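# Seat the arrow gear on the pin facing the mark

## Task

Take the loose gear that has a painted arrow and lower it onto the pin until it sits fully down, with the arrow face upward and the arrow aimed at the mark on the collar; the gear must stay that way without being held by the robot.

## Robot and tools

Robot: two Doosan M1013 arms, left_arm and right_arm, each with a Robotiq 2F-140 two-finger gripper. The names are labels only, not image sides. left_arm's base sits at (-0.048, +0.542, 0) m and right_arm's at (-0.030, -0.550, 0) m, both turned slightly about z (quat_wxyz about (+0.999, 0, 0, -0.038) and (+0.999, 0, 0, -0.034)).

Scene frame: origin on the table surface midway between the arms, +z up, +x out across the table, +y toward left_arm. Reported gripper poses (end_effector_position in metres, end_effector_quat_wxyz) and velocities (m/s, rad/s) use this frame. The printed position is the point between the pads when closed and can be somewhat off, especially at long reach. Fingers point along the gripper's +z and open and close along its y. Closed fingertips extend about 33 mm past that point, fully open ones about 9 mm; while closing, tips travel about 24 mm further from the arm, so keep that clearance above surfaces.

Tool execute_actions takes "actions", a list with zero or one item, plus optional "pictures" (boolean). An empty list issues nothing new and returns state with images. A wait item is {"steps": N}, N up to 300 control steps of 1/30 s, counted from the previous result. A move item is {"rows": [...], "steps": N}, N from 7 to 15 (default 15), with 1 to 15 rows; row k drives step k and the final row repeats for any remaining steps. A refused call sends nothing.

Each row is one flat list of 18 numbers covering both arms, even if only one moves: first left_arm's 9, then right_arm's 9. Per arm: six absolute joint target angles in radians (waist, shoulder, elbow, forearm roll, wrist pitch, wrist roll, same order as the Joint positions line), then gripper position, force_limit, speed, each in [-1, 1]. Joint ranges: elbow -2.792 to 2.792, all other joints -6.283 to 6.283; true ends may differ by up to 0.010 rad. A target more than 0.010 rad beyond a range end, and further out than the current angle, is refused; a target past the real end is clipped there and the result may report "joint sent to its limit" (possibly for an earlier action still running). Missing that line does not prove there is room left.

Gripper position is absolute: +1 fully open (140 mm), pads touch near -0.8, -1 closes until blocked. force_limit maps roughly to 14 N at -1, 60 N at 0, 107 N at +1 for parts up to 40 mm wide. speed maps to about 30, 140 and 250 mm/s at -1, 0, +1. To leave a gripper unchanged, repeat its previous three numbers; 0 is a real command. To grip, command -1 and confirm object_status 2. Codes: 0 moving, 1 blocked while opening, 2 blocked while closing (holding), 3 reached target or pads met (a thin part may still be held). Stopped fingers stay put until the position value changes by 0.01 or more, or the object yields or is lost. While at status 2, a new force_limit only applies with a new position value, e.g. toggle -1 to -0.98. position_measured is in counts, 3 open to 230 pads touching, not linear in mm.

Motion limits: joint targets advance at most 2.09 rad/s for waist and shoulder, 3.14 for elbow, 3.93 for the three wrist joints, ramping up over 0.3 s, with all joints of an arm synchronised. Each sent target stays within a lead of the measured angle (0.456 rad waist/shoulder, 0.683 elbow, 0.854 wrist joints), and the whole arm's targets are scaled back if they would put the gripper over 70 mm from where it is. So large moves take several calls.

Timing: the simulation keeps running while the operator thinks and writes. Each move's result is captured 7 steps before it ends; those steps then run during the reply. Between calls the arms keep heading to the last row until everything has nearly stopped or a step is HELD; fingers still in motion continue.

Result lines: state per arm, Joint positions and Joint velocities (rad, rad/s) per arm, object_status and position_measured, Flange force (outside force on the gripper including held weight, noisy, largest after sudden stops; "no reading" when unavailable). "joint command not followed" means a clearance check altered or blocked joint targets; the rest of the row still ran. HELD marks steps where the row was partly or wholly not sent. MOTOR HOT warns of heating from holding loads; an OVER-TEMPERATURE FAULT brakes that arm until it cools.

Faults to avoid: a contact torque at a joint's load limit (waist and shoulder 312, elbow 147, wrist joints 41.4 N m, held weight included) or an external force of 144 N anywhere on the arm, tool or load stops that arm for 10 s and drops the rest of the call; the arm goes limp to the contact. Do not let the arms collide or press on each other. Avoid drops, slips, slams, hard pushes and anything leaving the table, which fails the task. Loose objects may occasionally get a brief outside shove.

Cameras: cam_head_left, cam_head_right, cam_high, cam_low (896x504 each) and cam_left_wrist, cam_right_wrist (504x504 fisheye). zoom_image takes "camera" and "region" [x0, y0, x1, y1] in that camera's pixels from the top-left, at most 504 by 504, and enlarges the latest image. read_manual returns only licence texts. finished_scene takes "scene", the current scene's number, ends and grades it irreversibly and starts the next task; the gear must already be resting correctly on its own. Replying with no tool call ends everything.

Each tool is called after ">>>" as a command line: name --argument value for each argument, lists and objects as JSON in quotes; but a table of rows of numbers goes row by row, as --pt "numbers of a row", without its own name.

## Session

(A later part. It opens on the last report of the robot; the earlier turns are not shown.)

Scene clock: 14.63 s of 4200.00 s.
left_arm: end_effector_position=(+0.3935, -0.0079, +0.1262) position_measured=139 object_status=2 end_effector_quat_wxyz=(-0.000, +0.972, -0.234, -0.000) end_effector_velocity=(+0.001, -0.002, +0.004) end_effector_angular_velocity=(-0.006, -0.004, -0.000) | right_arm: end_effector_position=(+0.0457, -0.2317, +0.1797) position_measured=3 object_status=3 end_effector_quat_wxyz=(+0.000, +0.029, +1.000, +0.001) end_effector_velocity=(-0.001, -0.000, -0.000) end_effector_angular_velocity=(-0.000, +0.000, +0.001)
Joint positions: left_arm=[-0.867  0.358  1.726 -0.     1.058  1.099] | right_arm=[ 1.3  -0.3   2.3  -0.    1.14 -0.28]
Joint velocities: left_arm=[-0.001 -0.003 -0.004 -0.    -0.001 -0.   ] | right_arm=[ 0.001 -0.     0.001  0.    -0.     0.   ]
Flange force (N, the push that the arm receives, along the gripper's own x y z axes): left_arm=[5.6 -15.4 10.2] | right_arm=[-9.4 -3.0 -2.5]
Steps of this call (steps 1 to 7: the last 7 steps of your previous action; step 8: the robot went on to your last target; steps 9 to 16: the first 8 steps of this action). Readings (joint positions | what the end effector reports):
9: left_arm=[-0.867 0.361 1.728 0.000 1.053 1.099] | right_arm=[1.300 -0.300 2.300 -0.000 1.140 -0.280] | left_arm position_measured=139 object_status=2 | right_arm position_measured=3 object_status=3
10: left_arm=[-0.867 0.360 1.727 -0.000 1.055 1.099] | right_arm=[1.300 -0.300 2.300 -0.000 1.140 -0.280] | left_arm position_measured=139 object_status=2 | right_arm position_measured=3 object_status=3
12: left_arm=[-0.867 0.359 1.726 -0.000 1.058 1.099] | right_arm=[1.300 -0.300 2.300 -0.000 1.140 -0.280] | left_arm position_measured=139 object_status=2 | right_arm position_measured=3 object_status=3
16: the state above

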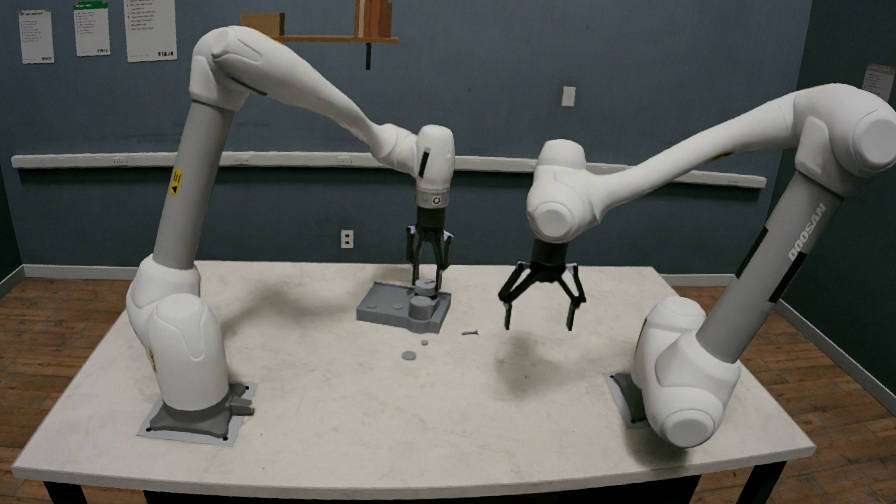

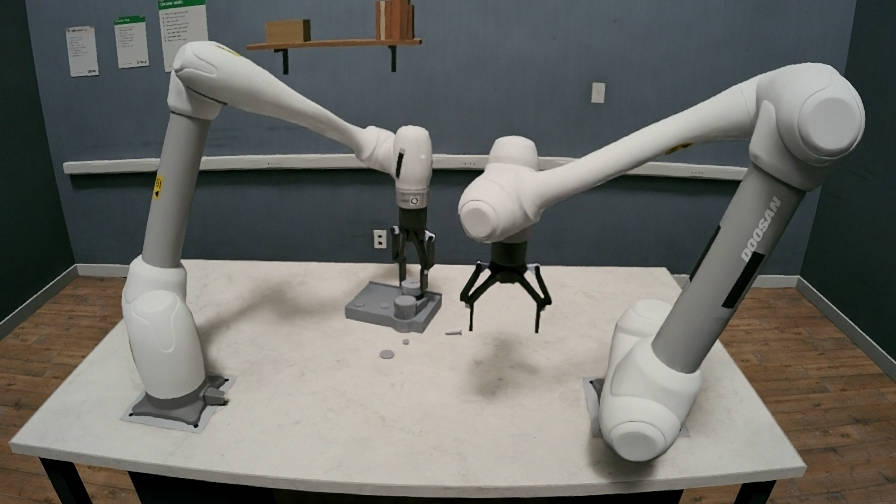

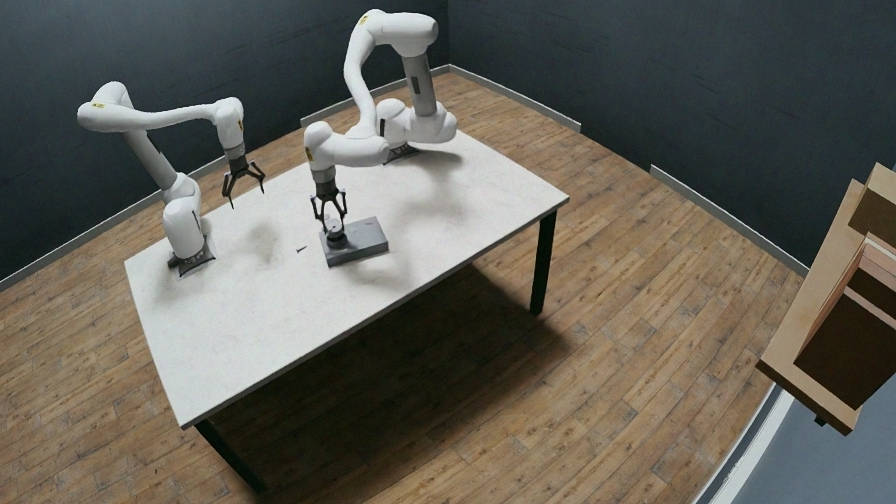

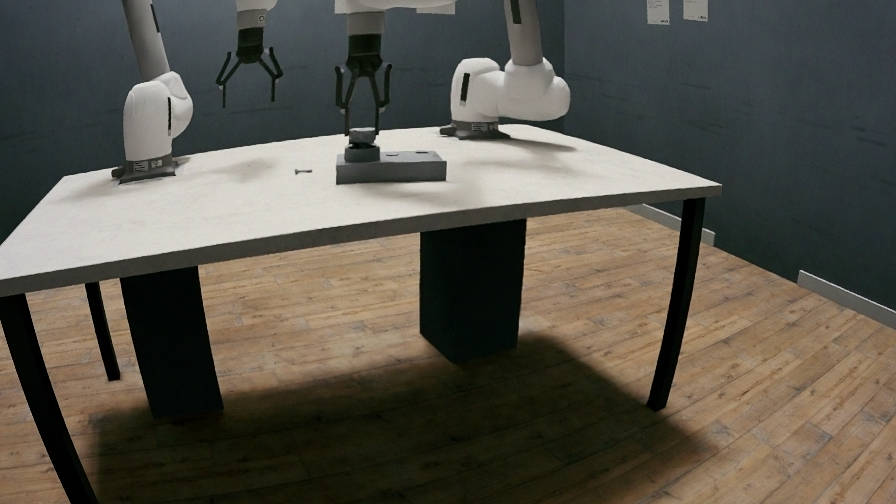

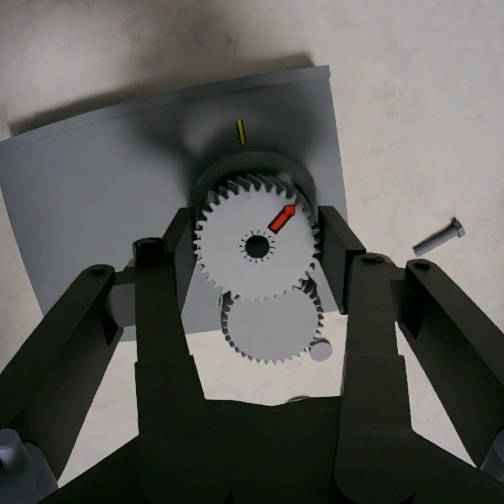

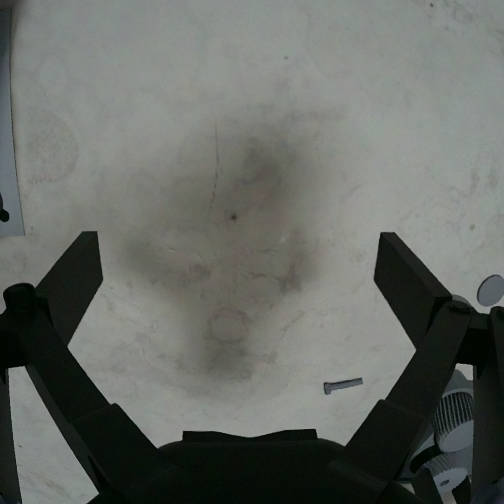

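>>> execute_actions --actions '[{"rows":[[-0.8663,0.3583,1.7253,0,1.058,1.04,-1,-0.3,-0.6,1.3,-0.3,2.3,0,1.14,-0.28,1,0,0]],"steps":12}]'

>>> execute_actions --actions '[{"rows":[[-0.8663,0.3599,1.7271,0,1.0546,1.04,-1,-0.3,-0.6,1.3,-0.3,2.3,0,1.14,-0.28,1,0,0]],"steps":15}]'

>>> execute_actions --actions '[{"rows":[[-0.8663,0.3607,1.728,0,1.0529,1.03,-1,-0.3,-0.6,1.3,-0.3,2.3,0,1.14,-0.28,1,0,0]],"steps":15}]'

Scene clock: 15.03 s of 4200.00 s.
left_arm: end_effector_position=(+0.3942, -0.0076, +0.1264) position_measured=139 object_status=2 end_effector_quat_wxyz=(-0.000, +0.979, -0.205, -0.000) end_effector_velocity=(-0.001, +0.001, -0.002) end_effector_angular_velocity=(+0.002, +0.001, +0.076) | right_arm: end_effector_position=(+0.0457, -0.2317, +0.1797) position_measured=3 object_status=3 end_effector_quat_wxyz=(+0.000, +0.029, +1.000, +0.001) end_effector_velocity=(+0.000, -0.000, -0.000) end_effector_angular_velocity=(-0.000, +0.000, -0.001)
Joint positions: left_arm=[-0.866  0.358  1.725 -0.     1.058  1.041] | right_arm=[ 1.3  -0.3   2.3  -0.    1.14 -0.28]
Joint velocities: left_arm=[-0.001  0.001  0.003 -0.    -0.001 -0.077] | right_arm=[-0.001 -0.     0.001 -0.     0.    -0.   ]
Flange force (N, the push that the arm receives, along the gripper's own x y z axes): left_arm=[-0.2 0.0 8.2] | right_arm=[-3.2 -0.6 -1.9]
Steps of this call (steps 1 to 7: the last 7 steps of your previous action; steps 8 to 12: the first 5 steps of this action). Readings (joint positions | what the end effector reports):
8: left_arm=[-0.867 0.358 1.725 -0.000 1.058 1.099] | right_arm=[1.300 -0.300 2.300 -0.000 1.140 -0.280] | left_arm position_measured=139 object_status=2 | right_arm position_measured=3 object_status=3
9: left_arm=[-0.867 0.358 1.725 -0.000 1.058 1.090] | right_arm=[1.300 -0.300 2.300 -0.000 1.140 -0.280] | left_arm position_measured=139 object_status=2 | right_arm position_measured=3 object_status=3
11: left_arm=[-0.867 0.358 1.725 -0.000 1.058 1.049] | right_arm=[1.300 -0.300 2.300 -0.000 1.140 -0.280] | left_arm position_measured=139 object_status=2 | right_arm position_measured=3 object_status=3
12: the state above

Scene clock: 15.53 s of 4200.00 s.
left_arm: end_effector_position=(+0.3944, -0.0076, +0.1244) position_measured=139 object_status=2 end_effector_quat_wxyz=(+0.000, +0.979, -0.204, +0.000) end_effector_velocity=(-0.001, +0.001, -0.002) end_effector_angular_velocity=(+0.001, +0.001, -0.001) | right_arm: end_effector_position=(+0.0457, -0.2317, +0.1797) position_measured=3 object_status=3 end_effector_quat_wxyz=(+0.000, +0.029, +1.000, +0.001) end_effector_velocity=(+0.001, +0.001, +0.001) end_effector_angular_velocity=(+0.001, -0.000, -0.002)
Joint positions: left_arm=[-0.866  0.36   1.727  0.     1.055  1.04 ] | right_arm=[ 1.3  -0.3   2.3  -0.    1.14 -0.28]
Joint velocities: left_arm=[-0.     0.001  0.003  0.    -0.002  0.001] | right_arm=[-0.001  0.    -0.001  0.     0.     0.   ]
Flange force (N, the push that the arm receives, along the gripper's own x y z axes): left_arm=[-0.5 0.7 6.7] | right_arm=[-2.2 0.6 -1.3]
Steps of this call (steps 1 to 7: the last 7 steps of your previous action; steps 8 to 15: the first 8 steps of this action). Readings (joint positions | what the end effector reports):
8: left_arm=[-0.866 0.358 1.725 -0.000 1.058 1.040] | right_arm=[1.300 -0.300 2.300 -0.000 1.140 -0.280] | left_arm position_measured=139 object_status=2 | right_arm position_measured=3 object_status=3
9: left_arm=[-0.866 0.359 1.726 0.000 1.056 1.040] | right_arm=[1.300 -0.300 2.300 -0.000 1.140 -0.280] | left_arm position_measured=139 object_status=2 | right_arm position_measured=3 object_status=3
11: left_arm=[-0.866 0.360 1.727 0.000 1.055 1.040] | right_arm=[1.300 -0.300 2.300 -0.000 1.140 -0.280] | left_arm position_measured=139 object_status=2 | right_arm position_measured=3 object_status=3
15: the state above

Scene clock: 16.03 s of 4200.00 s.
left_arm: end_effector_position=(+0.3944, -0.0075, +0.1234) position_measured=139 object_status=2 end_effector_quat_wxyz=(+0.000, +0.980, -0.199, +0.000) end_effector_velocity=(-0.000, +0.001, -0.002) end_effector_angular_velocity=(+0.004, +0.002, -0.000) | right_arm: end_effector_position=(+0.0457, -0.2317, +0.1797) position_measured=3 object_status=3 end_effector_quat_wxyz=(+0.000, +0.029, +1.000, +0.001) end_effector_velocity=(+0.000, -0.000, +0.000) end_effector_angular_velocity=(-0.000, -0.000, -0.000)
Joint positions: left_arm=[-0.866  0.361  1.728  0.     1.053  1.03 ] | right_arm=[ 1.3  -0.3   2.3  -0.    1.14 -0.28]
Joint velocities: left_arm=[0.    0.002 0.001 0.001 0.001 0.   ] | right_arm=[-0.    -0.    -0.    -0.     0.001  0.   ]
Flange force (N, the push that the arm receives, along the gripper's own x y z axes): left_arm=[9.5 -6.4 -5.3] | right_arm=[-2.9 0.8 -2.2]
Steps of this call (steps 1 to 7: the last 7 steps of your previous action; steps 8 to 15: the first 8 steps of this action). Readings (joint positions | what the end effector reports):
8: left_arm=[-0.866 0.360 1.727 0.000 1.055 1.040] | right_arm=[1.300 -0.300 2.300 -0.000 1.140 -0.280] | left_arm position_measured=139 object_status=2 | right_arm position_measured=3 object_status=3
9: left_arm=[-0.866 0.360 1.728 0.000 1.054 1.035] | right_arm=[1.300 -0.300 2.300 -0.000 1.140 -0.280] | left_arm position_measured=139 object_status=2 | right_arm position_measured=3 object_status=3
11: left_arm=[-0.866 0.361 1.728 0.000 1.053 1.030] | right_arm=[1.300 -0.300 2.300 -0.000 1.140 -0.280] | left_arm position_measured=139 object_status=2 | right_arm position_measured=3 object_status=3
15: the state above

Light contact; sweep.

>>> execute_actions --actions '[{"rows":[[-0.8663,0.3607,1.728,0,1.0529,1.005,-1,-0.3,-0.6,1.3,-0.3,2.3,0,1.14,-0.28,1,0,0]],"steps":13}]'

>>> execute_actions --actions '[{"rows":[[-0.8663,0.3607,1.728,0,1.0529,0.98,-1,-0.3,-0.6,1.3,-0.3,2.3,0,1.14,-0.28,1,0,0]],"steps":13}]'

>>> execute_actions --actions '[{"rows":[[-0.8663,0.3607,1.728,0,1.0529,0.955,-1,-0.3,-0.6,1.3,-0.3,2.3,0,1.14,-0.28,1,0,0]],"steps":13}]'

Scene clock: 16.60 s of 4200.00 s.
left_arm: end_effector_position=(+0.3943, -0.0074, +0.1233) position_measured=139 object_status=2 end_effector_quat_wxyz=(-0.000, +0.982, -0.187, -0.000) end_effector_velocity=(+0.000, +0.000, -0.001) end_effector_angular_velocity=(-0.002, -0.001, +0.003) | right_arm: end_effector_position=(+0.0457, -0.2317, +0.1797) position_measured=3 object_status=3 end_effector_quat_wxyz=(+0.000, +0.029, +1.000, +0.001) end_effector_velocity=(+0.000, -0.000, +0.000) end_effector_angular_velocity=(+0.001, -0.001, +0.000)
Joint positions: left_arm=[-0.866  0.361  1.728  0.     1.053  1.005] | right_arm=[ 1.3  -0.3   2.3  -0.    1.14 -0.28]
Joint velocities: left_arm=[ 0.001 -0.     0.002 -0.001 -0.004 -0.002] | right_arm=[ 0.    -0.001  0.    -0.    -0.001  0.   ]
Flange force (N, the push that the arm receives, along the gripper's own x y z axes): left_arm=[6.4 -6.3 -5.6] | right_arm=[-5.1 -1.9 -2.4]
Steps of this call (steps 1 to 7: the last 7 steps of your previous action; steps 8 to 11: the robot went on to your last target; steps 12 to 17: the first 6 steps of this action). Readings (joint positions | what the end effector reports):
12: left_arm=[-0.866 0.361 1.728 0.000 1.053 1.030] | right_arm=[1.300 -0.300 2.300 -0.000 1.140 -0.280] | left_arm position_measured=139 object_status=2 | right_arm position_measured=3 object_status=3
13: left_arm=[-0.866 0.361 1.728 0.000 1.053 1.022] | right_arm=[1.300 -0.300 2.300 -0.000 1.140 -0.280] | left_arm position_measured=139 object_status=2 | right_arm position_measured=3 object_status=3
15: left_arm=[-0.866 0.361 1.728 0.000 1.053 1.006] | right_arm=[1.300 -0.300 2.300 -0.000 1.140 -0.280] | left_arm position_measured=139 object_status=2 | right_arm position_measured=3 object_status=3
17: the state above

Scene clock: 17.03 s of 4200.00 s.
left_arm: end_effector_position=(+0.3943, -0.0074, +0.1233) position_measured=139 object_status=2 end_effector_quat_wxyz=(-0.000, +0.985, -0.175, -0.000) end_effector_velocity=(+0.000, -0.000, +0.001) end_effector_angular_velocity=(-0.002, -0.002, +0.003) | right_arm: end_effector_position=(+0.0457, -0.2317, +0.1797) position_measured=3 object_status=3 end_effector_quat_wxyz=(+0.000, +0.029, +1.000, +0.001) end_effector_velocity=(-0.000, -0.001, -0.000) end_effector_angular_velocity=(-0.003, +0.000, +0.001)
Joint positions: left_arm=[-0.866  0.361  1.728 -0.     1.053  0.98 ] | right_arm=[ 1.3  -0.3   2.3  -0.    1.14 -0.28]
Joint velocities: left_arm=[ 0.    -0.002 -0.    -0.    -0.001 -0.003] | right_arm=[ 0.001  0.     0.    -0.001  0.002 -0.   ]
Flange force (N, the push that the arm receives, along the gripper's own x y z axes): left_arm=[6.8 -8.5 -2.9] | right_arm=[-0.1 0.2 -1.9]
Steps of this call (steps 1 to 7: the last 7 steps of your previous action; steps 8 to 13: the first 6 steps of this action). Readings (joint positions | what the end effector reports):
8: left_arm=[-0.866 0.361 1.728 0.000 1.053 1.005] | right_arm=[1.300 -0.300 2.300 -0.000 1.140 -0.280] | left_arm position_measured=139 object_status=2 | right_arm position_measured=3 object_status=3
9: left_arm=[-0.866 0.361 1.728 0.000 1.053 0.997] | right_arm=[1.300 -0.300 2.300 -0.000 1.140 -0.280] | left_arm position_measured=139 object_status=2 | right_arm position_measured=3 object_status=3
11: left_arm=[-0.866 0.361 1.728 -0.000 1.053 0.981] | right_arm=[1.300 -0.300 2.300 -0.000 1.140 -0.280] | left_arm position_measured=139 object_status=2 | right_arm position_measured=3 object_status=3
13: the state above

Scene clock: 17.47 s of 4200.00 s.
left_arm: end_effector_position=(+0.3944, -0.0075, +0.1233) position_measured=139 object_status=2 end_effector_quat_wxyz=(-0.000, +0.987, -0.163, -0.000) end_effector_velocity=(+0.001, +0.001, +0.000) end_effector_angular_velocity=(+0.000, -0.000, +0.003) | right_arm: end_effector_position=(+0.0457, -0.2317, +0.1797) position_measured=3 object_status=3 end_effector_quat_wxyz=(+0.000, +0.029, +1.000, +0.001) end_effector_velocity=(+0.000, -0.000, -0.000) end_effector_angular_velocity=(-0.001, -0.000, -0.001)
Joint positions: left_arm=[-0.866  0.361  1.728 -0.     1.053  0.955] | right_arm=[ 1.3  -0.3   2.3  -0.    1.14 -0.28]
Joint velocities: left_arm=[ 0.002 -0.    -0.     0.     0.001 -0.002] | right_arm=[-0.001 -0.     0.001 -0.    -0.     0.   ]
Flange force (N, the push that the arm receives, along the gripper's own x y z axes): left_arm=[8.3 -11.8 -1.2] | right_arm=[-2.5 -0.6 -1.7]
Steps of this call (steps 1 to 7: the last 7 steps of your previous action; steps 8 to 13: the first 6 steps of this action). Readings (joint positions | what the end effector reports):
8: left_arm=[-0.866 0.361 1.728 -0.000 1.053 0.980] | right_arm=[1.300 -0.300 2.300 -0.000 1.140 -0.280] | left_arm position_measured=139 object_status=2 | right_arm position_measured=3 object_status=3
9: left_arm=[-0.866 0.361 1.728 -0.000 1.053 0.972] | right_arm=[1.300 -0.300 2.300 -0.000 1.140 -0.280] | left_arm position_measured=139 object_status=2 | right_arm position_measured=3 object_status=3
11: left_arm=[-0.866 0.361 1.728 -0.000 1.053 0.956] | right_arm=[1.300 -0.300 2.300 0.000 1.140 -0.280] | left_arm position_measured=139 object_status=2 | right_arm position_measured=3 object_status=3
13: the state above

>>> execute_actions --actions '[{"rows":[[-0.8659,0.3607,1.728,0,1.0529,0.922,-1,-0.3,-0.6,1.3,-0.3,2.3,0,1.14,-0.28,1,0,0]],"steps":13}]'

>>> execute_actions --actions '[{"rows":[[-0.8659,0.3607,1.728,0,1.0529,0.905,-1,-0.3,-0.6,1.3,-0.3,2.3,0,1.14,-0.28,1,0,0]],"steps":13}]'

>>> execute_actions --actions '[{"rows":[[-0.8659,0.3607,1.728,0,1.0529,0.888,-1,-0.3,-0.6,1.3,-0.3,2.3,0,1.14,-0.28,1,0,0]],"steps":13}]'

Scene clock: 17.93 s of 4200.00 s.
left_arm: end_effector_position=(+0.3944, -0.0075, +0.1233) position_measured=139 object_status=2 end_effector_quat_wxyz=(+0.000, +0.989, -0.146, +0.000) end_effector_velocity=(+0.000, +0.000, -0.000) end_effector_angular_velocity=(+0.001, -0.000, +0.003) | right_arm: end_effector_position=(+0.0457, -0.2317, +0.1797) position_measured=3 object_status=3 end_effector_quat_wxyz=(+0.000, +0.029, +1.000, +0.001) end_effector_velocity=(-0.000, -0.001, -0.000) end_effector_angular_velocity=(-0.003, +0.001, +0.000)
Joint positions: left_arm=[-0.866  0.361  1.728 -0.     1.053  0.922] | right_arm=[ 1.3  -0.3   2.3  -0.    1.14 -0.28]
Joint velocities: left_arm=[ 0.     0.001  0.     0.001 -0.    -0.003] | right_arm=[ 0.     0.     0.001 -0.     0.002  0.   ]
Flange force (N, the push that the arm receives, along the gripper's own x y z axes): left_arm=[10.6 -14.8 -0.9] | right_arm=[-6.4 0.5 -1.8]
Steps of this call (steps 1 to 7: the last 7 steps of your previous action; step 8: the robot went on to your last target; steps 9 to 14: the first 6 steps of this action). Readings (joint positions | what the end effector reports):
9: left_arm=[-0.866 0.361 1.728 -0.000 1.053 0.955] | right_arm=[1.300 -0.300 2.300 -0.000 1.140 -0.280] | left_arm position_measured=139 object_status=2 | right_arm position_measured=3 object_status=3
10: left_arm=[-0.866 0.361 1.728 -0.000 1.053 0.946] | right_arm=[1.300 -0.300 2.300 -0.000 1.140 -0.280] | left_arm position_measured=139 object_status=2 | right_arm position_measured=3 object_status=3
12: left_arm=[-0.866 0.361 1.728 -0.000 1.053 0.924] | right_arm=[1.300 -0.300 2.300 -0.000 1.140 -0.280] | left_arm position_measured=139 object_status=2 | right_arm position_measured=3 object_status=3
14: the state above

Scene clock: 18.37 s of 4200.00 s.
left_arm: end_effector_position=(+0.3945, -0.0074, +0.1234) position_measured=139 object_status=2 end_effector_quat_wxyz=(-0.000, +0.990, -0.138, -0.000) end_effector_velocity=(-0.001, +0.000, +0.001) end_effector_angular_velocity=(-0.001, +0.001, +0.001) | right_arm: end_effector_position=(+0.0457, -0.2317, +0.1797) position_measured=3 object_status=3 end_effector_quat_wxyz=(+0.000, +0.029, +1.000, +0.001) end_effector_velocity=(-0.000, -0.000, -0.000) end_effector_angular_velocity=(-0.002, +0.001, +0.000)
Joint positions: left_arm=[-0.866  0.361  1.728 -0.     1.053  0.905] | right_arm=[ 1.3  -0.3   2.3  -0.    1.14 -0.28]
Joint velocities: left_arm=[-0.    -0.002  0.    -0.001  0.001 -0.   ] | right_arm=[ 0.     0.    -0.     0.     0.002 -0.   ]
Flange force (N, the push that the arm receives, along the gripper's own x y z axes): left_arm=[7.2 -7.3 0.9] | right_arm=[-2.4 -0.1 -1.6]
Steps of this call (steps 1 to 7: the last 7 steps of your previous action; steps 8 to 13: the first 6 steps of this action). Readings (joint positions | what the end effector reports):
8: left_arm=[-0.866 0.361 1.728 -0.000 1.053 0.922] | right_arm=[1.300 -0.300 2.300 -0.000 1.140 -0.280] | left_arm position_measured=139 object_status=2 | right_arm position_measured=3 object_status=3
9: left_arm=[-0.866 0.361 1.728 -0.000 1.053 0.915] | right_arm=[1.300 -0.300 2.300 -0.000 1.140 -0.280] | left_arm position_measured=139 object_status=2 | right_arm position_measured=3 object_status=3
11: left_arm=[-0.866 0.361 1.728 -0.000 1.053 0.905] | right_arm=[1.300 -0.300 2.300 -0.000 1.140 -0.280] | left_arm position_measured=139 object_status=2 | right_arm position_measured=3 object_status=3
13: the state above

Scene clock: 18.80 s of 4200.00 s.
left_arm: end_effector_position=(+0.3946, -0.0073, +0.1234) position_measured=139 object_status=2 end_effector_quat_wxyz=(-0.000, +0.992, -0.129, -0.000) end_effector_velocity=(-0.001, +0.000, -0.000) end_effector_angular_velocity=(+0.000, +0.001, +0.001) | right_arm: end_effector_position=(+0.0457, -0.2317, +0.1797) position_measured=3 object_status=3 end_effector_quat_wxyz=(+0.000, +0.029, +1.000, +0.001) end_effector_velocity=(-0.000, +0.000, -0.000) end_effector_angular_velocity=(+0.001, -0.000, +0.000)
Joint positions: left_arm=[-0.866  0.361  1.728 -0.     1.053  0.888] | right_arm=[ 1.3  -0.3   2.3  -0.    1.14 -0.28]
Joint velocities: left_arm=[-0.    -0.     0.001 -0.001  0.    -0.001] | right_arm=[ 0.     0.001  0.     0.    -0.001 -0.   ]
Flange force (N, the push that the arm receives, along the gripper's own x y z axes): left_arm=[8.8 -6.8 1.2] | right_arm=[-0.5 0.1 -2.8]
Steps of this call (steps 1 to 7: the last 7 steps of your previous action; steps 8 to 13: the first 6 steps of this action). Readings (joint positions | what the end effector reports):
8: left_arm=[-0.866 0.361 1.728 -0.000 1.053 0.905] | right_arm=[1.300 -0.300 2.300 -0.000 1.140 -0.280] | left_arm position_measured=139 object_status=2 | right_arm position_measured=3 object_status=3
9: left_arm=[-0.866 0.361 1.728 -0.000 1.053 0.898] | right_arm=[1.300 -0.300 2.300 -0.000 1.140 -0.280] | left_arm position_measured=139 object_status=2 | right_arm position_measured=3 object_status=3
11: left_arm=[-0.866 0.361 1.728 -0.000 1.053 0.888] | right_arm=[1.300 -0.300 2.300 -0.000 1.140 -0.280] | left_arm position_measured=139 object_status=2 | right_arm position_measured=3 object_status=3
13: the state above

>>> execute_actions --actions '[{"rows":[[-0.8654,0.3616,1.7275,0,1.0525,0.876,-1,-0.3,-0.6,1.3,-0.3,2.3,0,1.14,-0.28,1,0,0]],"steps":15}]' --pictures true

>>> zoom_image --camera "cam_left_wrist" --region '[134,110,386,362]'

Scene clock: 20.00 s of 4200.00 s.
left_arm: end_effector_position=(+0.3950, -0.0074, +0.1229) position_measured=139 object_status=2 end_effector_quat_wxyz=(-0.000, +0.992, -0.123, -0.000) end_effector_velocity=(+0.000, -0.000, -0.001) end_effector_angular_velocity=(+0.002, +0.000, +0.000) | right_arm: end_effector_position=(+0.0457, -0.2317, +0.1797) position_measured=3 object_status=3 end_effector_quat_wxyz=(+0.000, +0.029, +1.000, +0.001) end_effector_velocity=(-0.000, +0.000, +0.000) end_effector_angular_velocity=(+0.000, -0.000, +0.000)
Joint positions: left_arm=[-0.865  0.362  1.728 -0.     1.052  0.876] | right_arm=[ 1.3  -0.3   2.3  -0.    1.14 -0.28]
Joint velocities: left_arm=[-0.     0.002 -0.001  0.001  0.001 -0.001] | right_arm=[ 0. -0. -0.  0.  0. -0.]
Flange force (N, the push that the arm receives, along the gripper's own x y z axes): left_arm=[-0.3 -9.0 -10.1] | right_arm=[-1.2 -1.2 -2.0]
Steps of this call (steps 1 to 7: the last 7 steps of your previous action; steps 8 to 15: the robot went on to your last target; steps 16 to 28: nothing new was sent; steps 29 to 36: the first 8 steps of this action). Readings (joint positions | what the end effector reports):
29: left_arm=[-0.866 0.361 1.728 -0.000 1.053 0.888] | right_arm=[1.300 -0.300 2.300 -0.000 1.140 -0.280] | left_arm position_measured=139 object_status=2 | right_arm position_measured=3 object_status=3
30: left_arm=[-0.866 0.361 1.728 -0.000 1.053 0.882] | right_arm=[1.300 -0.300 2.300 -0.000 1.140 -0.280] | left_arm position_measured=139 object_status=2 | right_arm position_measured=3 object_status=3
32: left_arm=[-0.865 0.361 1.728 -0.000 1.052 0.876] | right_arm=[1.300 -0.300 2.300 -0.000 1.140 -0.280] | left_arm position_measured=139 object_status=2 | right_arm position_measured=3 object_status=3
36: the state above

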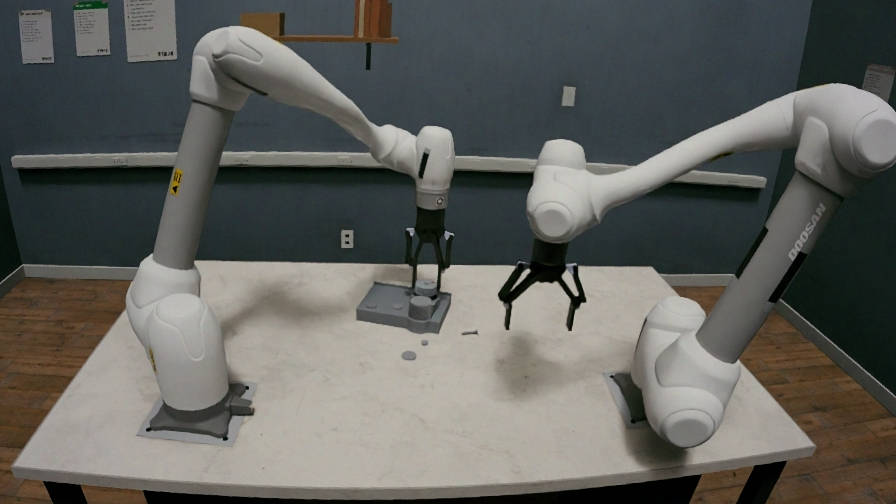

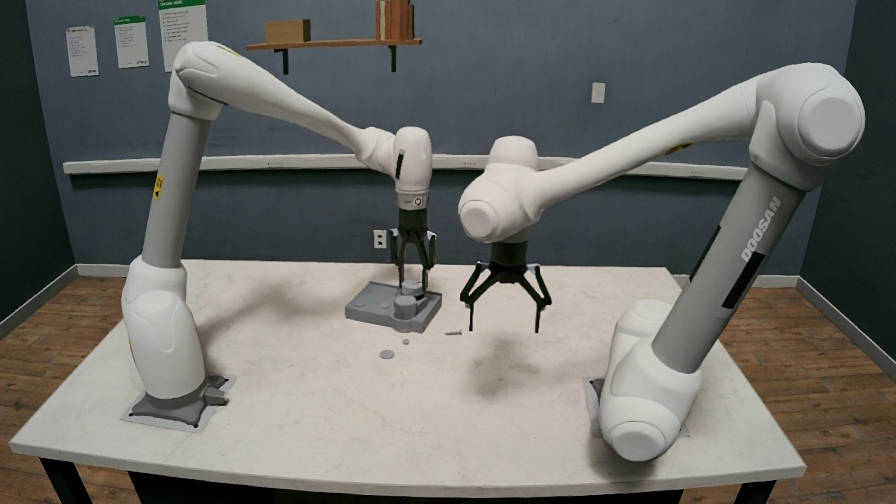

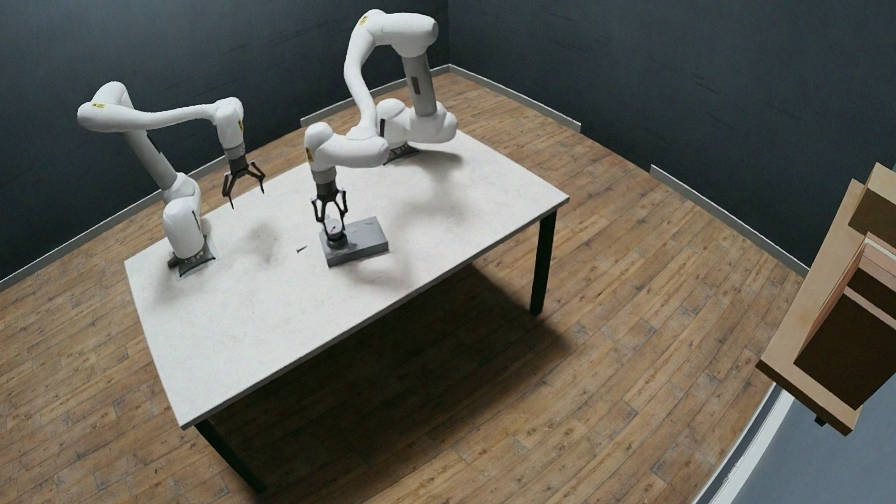

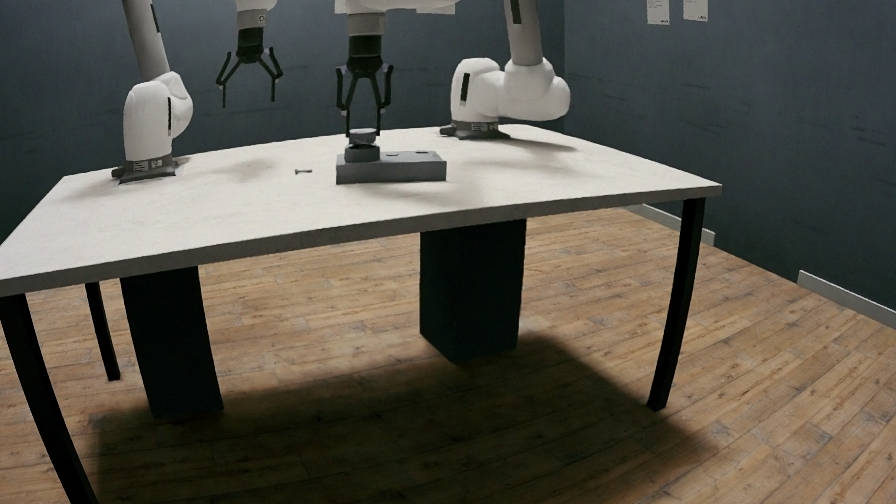

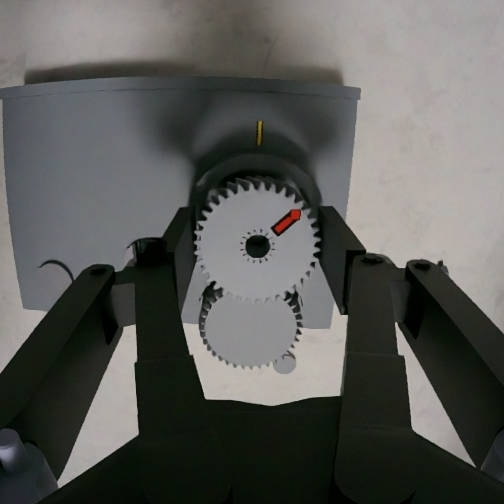

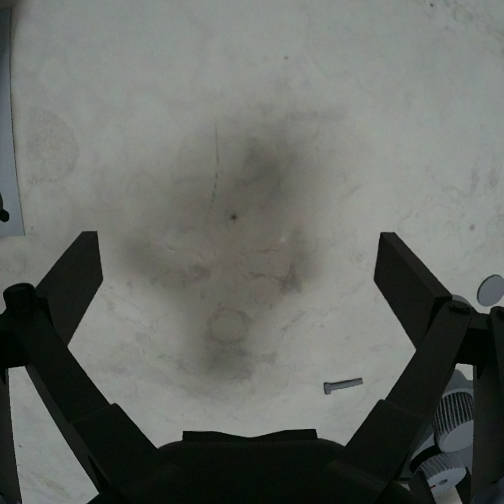

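Region (134, 110, 386, 362) of cam_left_wrist's 504x504 image, scaled by 2.000, with more detail than that image has.

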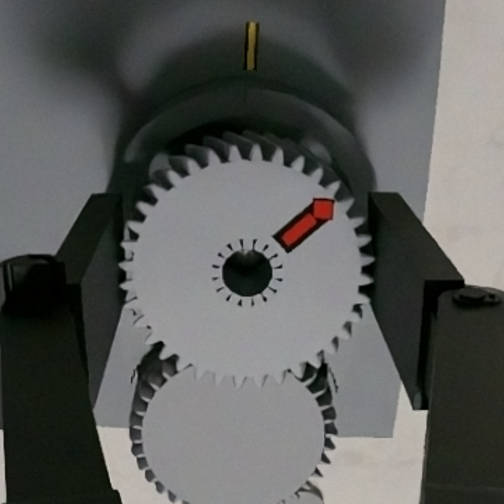

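>>> execute_actions --actions '[{"rows":[[-0.8651,0.3616,1.7275,0,1.0525,0.896,-1,-0.3,-0.6,1.3,-0.3,2.3,0,1.14,-0.28,1,0,0]],"steps":15}]'

>>> execute_actions --actions '[{"rows":[[-0.8651,0.3616,1.7275,0,1.0525,0.916,-1,-0.3,-0.6,1.3,-0.3,2.3,0,1.14,-0.28,1,0,0]],"steps":15}]'

Scene clock: 20.53 s of 4200.00 s.
left_arm: end_effector_position=(+0.3952, -0.0074, +0.1229) position_measured=139 object_status=2 end_effector_quat_wxyz=(-0.000, +0.991, -0.133, -0.000) end_effector_velocity=(+0.000, -0.001, +0.000) end_effector_angular_velocity=(-0.002, +0.001, +0.001) | right_arm: end_effector_position=(+0.0457, -0.2317, +0.1797) position_measured=3 object_status=3 end_effector_quat_wxyz=(+0.000, +0.029, +1.000, +0.001) end_effector_velocity=(-0.000, -0.000, -0.000) end_effector_angular_velocity=(-0.001, +0.000, +0.001)
Joint positions: left_arm=[-0.865  0.362  1.728 -0.     1.052  0.896] | right_arm=[ 1.3  -0.3   2.3  -0.    1.14 -0.28]
Joint velocities: left_arm=[ 0.001  0.    -0.001 -0.002 -0.001  0.001] | right_arm=[ 0.001  0.     0.    -0.     0.001  0.   ]
Flange force (N, the push that the arm receives, along the gripper's own x y z axes): left_arm=[-2.2 4.6 7.4] | right_arm=[-2.0 0.7 -2.7]
Steps of this call (steps 1 to 7: the last 7 steps of your previous action; step 8: the robot went on to your last target; steps 9 to 16: the first 8 steps of this action). Readings (joint positions | what the end effector reports):
9: left_arm=[-0.865 0.362 1.728 -0.000 1.052 0.876] | right_arm=[1.300 -0.300 2.300 -0.000 1.140 -0.280] | left_arm position_measured=139 object_status=2 | right_arm position_measured=3 object_status=3
10: left_arm=[-0.865 0.362 1.728 -0.000 1.052 0.883] | right_arm=[1.300 -0.300 2.300 -0.000 1.140 -0.280] | left_arm position_measured=139 object_status=2 | right_arm position_measured=3 object_status=3
12: left_arm=[-0.865 0.362 1.728 -0.000 1.052 0.895] | right_arm=[1.300 -0.300 2.300 -0.000 1.140 -0.280] | left_arm position_measured=139 object_status=2 | right_arm position_measured=3 object_status=3
16: the state above

Scene clock: 21.03 s of 4200.00 s.
left_arm: end_effector_position=(+0.3952, -0.0073, +0.1229) position_measured=139 object_status=2 end_effector_quat_wxyz=(+0.000, +0.990, -0.143, +0.000) end_effector_velocity=(+0.000, -0.000, +0.001) end_effector_angular_velocity=(-0.001, -0.003, -0.002) | right_arm: end_effector_position=(+0.0457, -0.2317, +0.1797) position_measured=3 object_status=3 end_effector_quat_wxyz=(+0.000, +0.029, +1.000, +0.001) end_effector_velocity=(-0.000, -0.001, -0.001) end_effector_angular_velocity=(-0.001, +0.000, +0.000)
Joint positions: left_arm=[-0.865  0.362  1.727 -0.     1.052  0.916] | right_arm=[ 1.3  -0.3   2.3  -0.    1.14 -0.28]
Joint velocities: left_arm=[-0.001 -0.002 -0.     0.002 -0.001  0.   ] | right_arm=[ 0.     0.     0.001 -0.    -0.     0.   ]
Flange force (N, the push that the arm receives, along the gripper's own x y z axes): left_arm=[-2.8 5.8 6.8] | right_arm=[-6.4 -0.2 -2.6]
Steps of this call (steps 1 to 7: the last 7 steps of your previous action; steps 8 to 15: the first 8 steps of this action). Readings (joint positions | what the end effector reports):
8: left_arm=[-0.865 0.362 1.728 -0.000 1.052 0.896] | right_arm=[1.300 -0.300 2.300 -0.000 1.140 -0.280] | left_arm position_measured=139 object_status=2 | right_arm position_measured=3 object_status=3
9: left_arm=[-0.865 0.362 1.728 -0.000 1.052 0.904] | right_arm=[1.300 -0.300 2.300 -0.000 1.140 -0.280] | left_arm position_measured=139 object_status=2 | right_arm position_measured=3 object_status=3
11: left_arm=[-0.865 0.362 1.727 -0.000 1.052 0.915] | right_arm=[1.300 -0.300 2.300 -0.000 1.140 -0.280] | left_arm position_measured=139 object_status=2 | right_arm position_measured=3 object_status=3
15: the state above

Free. Descend in 1 mm steps.

>>> execute_actions --actions '[{"rows":[[-0.8651,0.3624,1.7284,0,1.0508,0.916,-1,-0.3,-0.6,1.3,-0.3,2.3,0,1.14,-0.28,1,0,0]],"steps":14}]'

>>> execute_actions --actions '[{"rows":[[-0.8651,0.3632,1.7293,0,1.0491,0.908,-1,-0.3,-0.6,1.3,-0.3,2.3,0,1.14,-0.28,1,0,0]],"steps":14}]'

Scene clock: 21.50 s of 4200.00 s.
left_arm: end_effector_position=(+0.3953, -0.0074, +0.1221) position_measured=139 object_status=2 end_effector_quat_wxyz=(+0.000, +0.990, -0.143, +0.000) end_effector_velocity=(-0.001, +0.001, -0.003) end_effector_angular_velocity=(+0.004, +0.002, -0.000) | right_arm: end_effector_position=(+0.0457, -0.2317, +0.1797) position_measured=3 object_status=3 end_effector_quat_wxyz=(+0.000, +0.029, +1.000, +0.001) end_effector_velocity=(-0.000, -0.000, -0.000) end_effector_angular_velocity=(-0.001, -0.000, +0.001)
Joint positions: left_arm=[-0.865  0.362  1.728 -0.     1.051  0.916] | right_arm=[ 1.3  -0.3   2.3  -0.    1.14 -0.28]
Joint velocities: left_arm=[-0.     0.002  0.002  0.001 -0.    -0.001] | right_arm=[ 0.001 -0.     0.    -0.     0.    -0.   ]
Flange force (N, the push that the arm receives, along the gripper's own x y z axes): left_arm=[-5.6 4.1 2.1] | right_arm=[-3.6 -1.1 -3.0]
Steps of this call (steps 1 to 7: the last 7 steps of your previous action; steps 8 to 14: the first 7 steps of this action). Readings (joint positions | what the end effector reports):
8: left_arm=[-0.865 0.362 1.727 -0.000 1.052 0.916] | right_arm=[1.300 -0.300 2.300 -0.000 1.140 -0.280] | left_arm position_measured=139 object_status=2 | right_arm position_measured=3 object_status=3
9: left_arm=[-0.865 0.362 1.728 -0.000 1.052 0.916] | right_arm=[1.300 -0.300 2.300 -0.000 1.140 -0.280] | left_arm position_measured=139 object_status=2 | right_arm position_measured=3 object_status=3
11: left_arm=[-0.865 0.362 1.728 -0.000 1.051 0.916] | right_arm=[1.300 -0.300 2.300 -0.000 1.140 -0.280] | left_arm position_measured=139 object_status=2 | right_arm position_measured=3 object_status=3
14: the state above

Scene clock: 21.97 s of 4200.00 s.
left_arm: end_effector_position=(+0.3952, -0.0073, +0.1210) position_measured=139 object_status=2 end_effector_quat_wxyz=(+0.000, +0.990, -0.139, +0.000) end_effector_velocity=(-0.001, +0.000, -0.001) end_effector_angular_velocity=(+0.001, +0.000, -0.001) | right_arm: end_effector_position=(+0.0457, -0.2317, +0.1797) position_measured=3 object_status=3 end_effector_quat_wxyz=(+0.000, +0.029, +1.000, +0.001) end_effector_velocity=(-0.001, -0.001, -0.001) end_effector_angular_velocity=(-0.002, +0.001, +0.001)
Joint positions: left_arm=[-0.865  0.363  1.729 -0.     1.049  0.908] | right_arm=[ 1.3  -0.3   2.3  -0.    1.14 -0.28]
Joint velocities: left_arm=[-0.001 -0.     0.002  0.    -0.001 -0.   ] | right_arm=[ 0.001 -0.     0.001  0.     0.001  0.   ]
Flange force (N, the push that the arm receives, along the gripper's own x y z axes): left_arm=[-8.7 4.1 -14.8] | right_arm=[-7.0 -1.1 -1.5]
Steps of this call (steps 1 to 7: the last 7 steps of your previous action; steps 8 to 14: the first 7 steps of this action). Readings (joint positions | what the end effector reports):
8: left_arm=[-0.865 0.362 1.728 -0.000 1.051 0.916] | right_arm=[1.300 -0.300 2.300 -0.000 1.140 -0.280] | left_arm position_measured=139 object_status=2 | right_arm position_measured=3 object_status=3
9: left_arm=[-0.865 0.363 1.729 -0.000 1.050 0.912] | right_arm=[1.300 -0.300 2.300 -0.000 1.140 -0.280] | left_arm position_measured=139 object_status=2 | right_arm position_measured=3 object_status=3
11: left_arm=[-0.865 0.363 1.729 -0.000 1.049 0.908] | right_arm=[1.300 -0.300 2.300 -0.000 1.140 -0.280] | left_arm position_measured=139 object_status=2 | right_arm position_measured=3 object_status=3
14: the state above

Probably the helix flank now; turn CCW more.

>>> execute_actions --actions '[{"rows":[[-0.8651,0.3632,1.7293,0,1.0491,0.89,-1,-0.3,-0.6,1.3,-0.3,2.3,0,1.14,-0.28,1,0,0]],"steps":14}]'

>>> execute_actions --actions '[{"rows":[[-0.8651,0.3648,1.7311,0,1.0457,0.865,-1,-0.3,-0.6,1.3,-0.3,2.3,0,1.14,-0.28,1,0,0]],"steps":14}]'

Scene clock: 22.43 s of 4200.00 s.
left_arm: end_effector_position=(+0.3952, -0.0072, +0.1208) position_measured=139 object_status=2 end_effector_quat_wxyz=(-0.000, +0.992, -0.130, -0.000) end_effector_velocity=(+0.000, +0.001, -0.002) end_effector_angular_velocity=(+0.003, +0.001, +0.000) | right_arm: end_effector_position=(+0.0457, -0.2317, +0.1797) position_measured=3 object_status=3 end_effector_quat_wxyz=(+0.000, +0.029, +1.000, +0.001) end_effector_velocity=(+0.000, +0.000, +0.001) end_effector_angular_velocity=(+0.001, -0.000, +0.000)
Joint positions: left_arm=[-0.865  0.363  1.729 -0.     1.049  0.89 ] | right_arm=[ 1.3  -0.3   2.3  -0.    1.14 -0.28]
Joint velocities: left_arm=[ 0.001  0.002  0.001  0.001  0.    -0.   ] | right_arm=[ 0.    -0.    -0.001 -0.     0.001  0.   ]
Flange force (N, the push that the arm receives, along the gripper's own x y z axes): left_arm=[-4.5 6.8 6.2] | right_arm=[-3.6 -0.8 -4.0]
Steps of this call (steps 1 to 7: the last 7 steps of your previous action; steps 8 to 14: the first 7 steps of this action). Readings (joint positions | what the end effector reports):
8: left_arm=[-0.865 0.363 1.729 -0.000 1.049 0.908] | right_arm=[1.300 -0.300 2.300 -0.000 1.140 -0.280] | left_arm position_measured=139 object_status=2 | right_arm position_measured=3 object_status=3
9: left_arm=[-0.865 0.363 1.729 -0.000 1.049 0.900] | right_arm=[1.300 -0.300 2.300 -0.000 1.140 -0.280] | left_arm position_measured=139 object_status=2 | right_arm position_measured=3 object_status=3
11: left_arm=[-0.865 0.363 1.729 -0.000 1.049 0.890] | right_arm=[1.300 -0.300 2.300 -0.000 1.140 -0.280] | left_arm position_measured=139 object_status=2 | right_arm position_measured=3 object_status=3
14: the state above

Scene clock: 22.90 s of 4200.00 s.
left_arm: end_effector_position=(+0.3952, -0.0073, +0.1191) position_measured=139 object_status=2 end_effector_quat_wxyz=(+0.000, +0.993, -0.117, +0.000) end_effector_velocity=(+0.001, -0.000, +0.001) end_effector_angular_velocity=(-0.003, -0.001, +0.003) | right_arm: end_effector_position=(+0.0457, -0.2317, +0.1797) position_measured=3 object_status=3 end_effector_quat_wxyz=(+0.000, +0.029, +1.000, +0.001) end_effector_velocity=(+0.000, +0.001, +0.000) end_effector_angular_velocity=(+0.002, -0.001, +0.000)
Joint positions: left_arm=[-0.865  0.365  1.731 -0.     1.046  0.865] | right_arm=[ 1.3  -0.3   2.3  -0.    1.14 -0.28]
Joint velocities: left_arm=[ 0.001 -0.001 -0.001 -0.001 -0.002 -0.001] | right_arm=[ 0.    -0.    -0.001 -0.    -0.002  0.   ]
Flange force (N, the push that the arm receives, along the gripper's own x y z axes): left_arm=[-15.8 -4.3 -2.7] | right_arm=[-5.3 -0.2 -3.0]
Steps of this call (steps 1 to 7: the last 7 steps of your previous action; steps 8 to 14: the first 7 steps of this action). Readings (joint positions | what the end effector reports):
8: left_arm=[-0.865 0.363 1.729 -0.000 1.049 0.890] | right_arm=[1.300 -0.300 2.300 -0.000 1.140 -0.280] | left_arm position_measured=139 object_status=2 | right_arm position_measured=3 object_status=3
9: left_arm=[-0.865 0.364 1.730 -0.000 1.048 0.882] | right_arm=[1.300 -0.300 2.300 -0.000 1.140 -0.280] | left_arm position_measured=139 object_status=2 | right_arm position_measured=3 object_status=3
11: left_arm=[-0.865 0.365 1.731 -0.000 1.046 0.866] | right_arm=[1.300 -0.300 2.300 -0.000 1.140 -0.280] | left_arm position_measured=139 object_status=2 | right_arm position_measured=3 object_status=3
14: the state above


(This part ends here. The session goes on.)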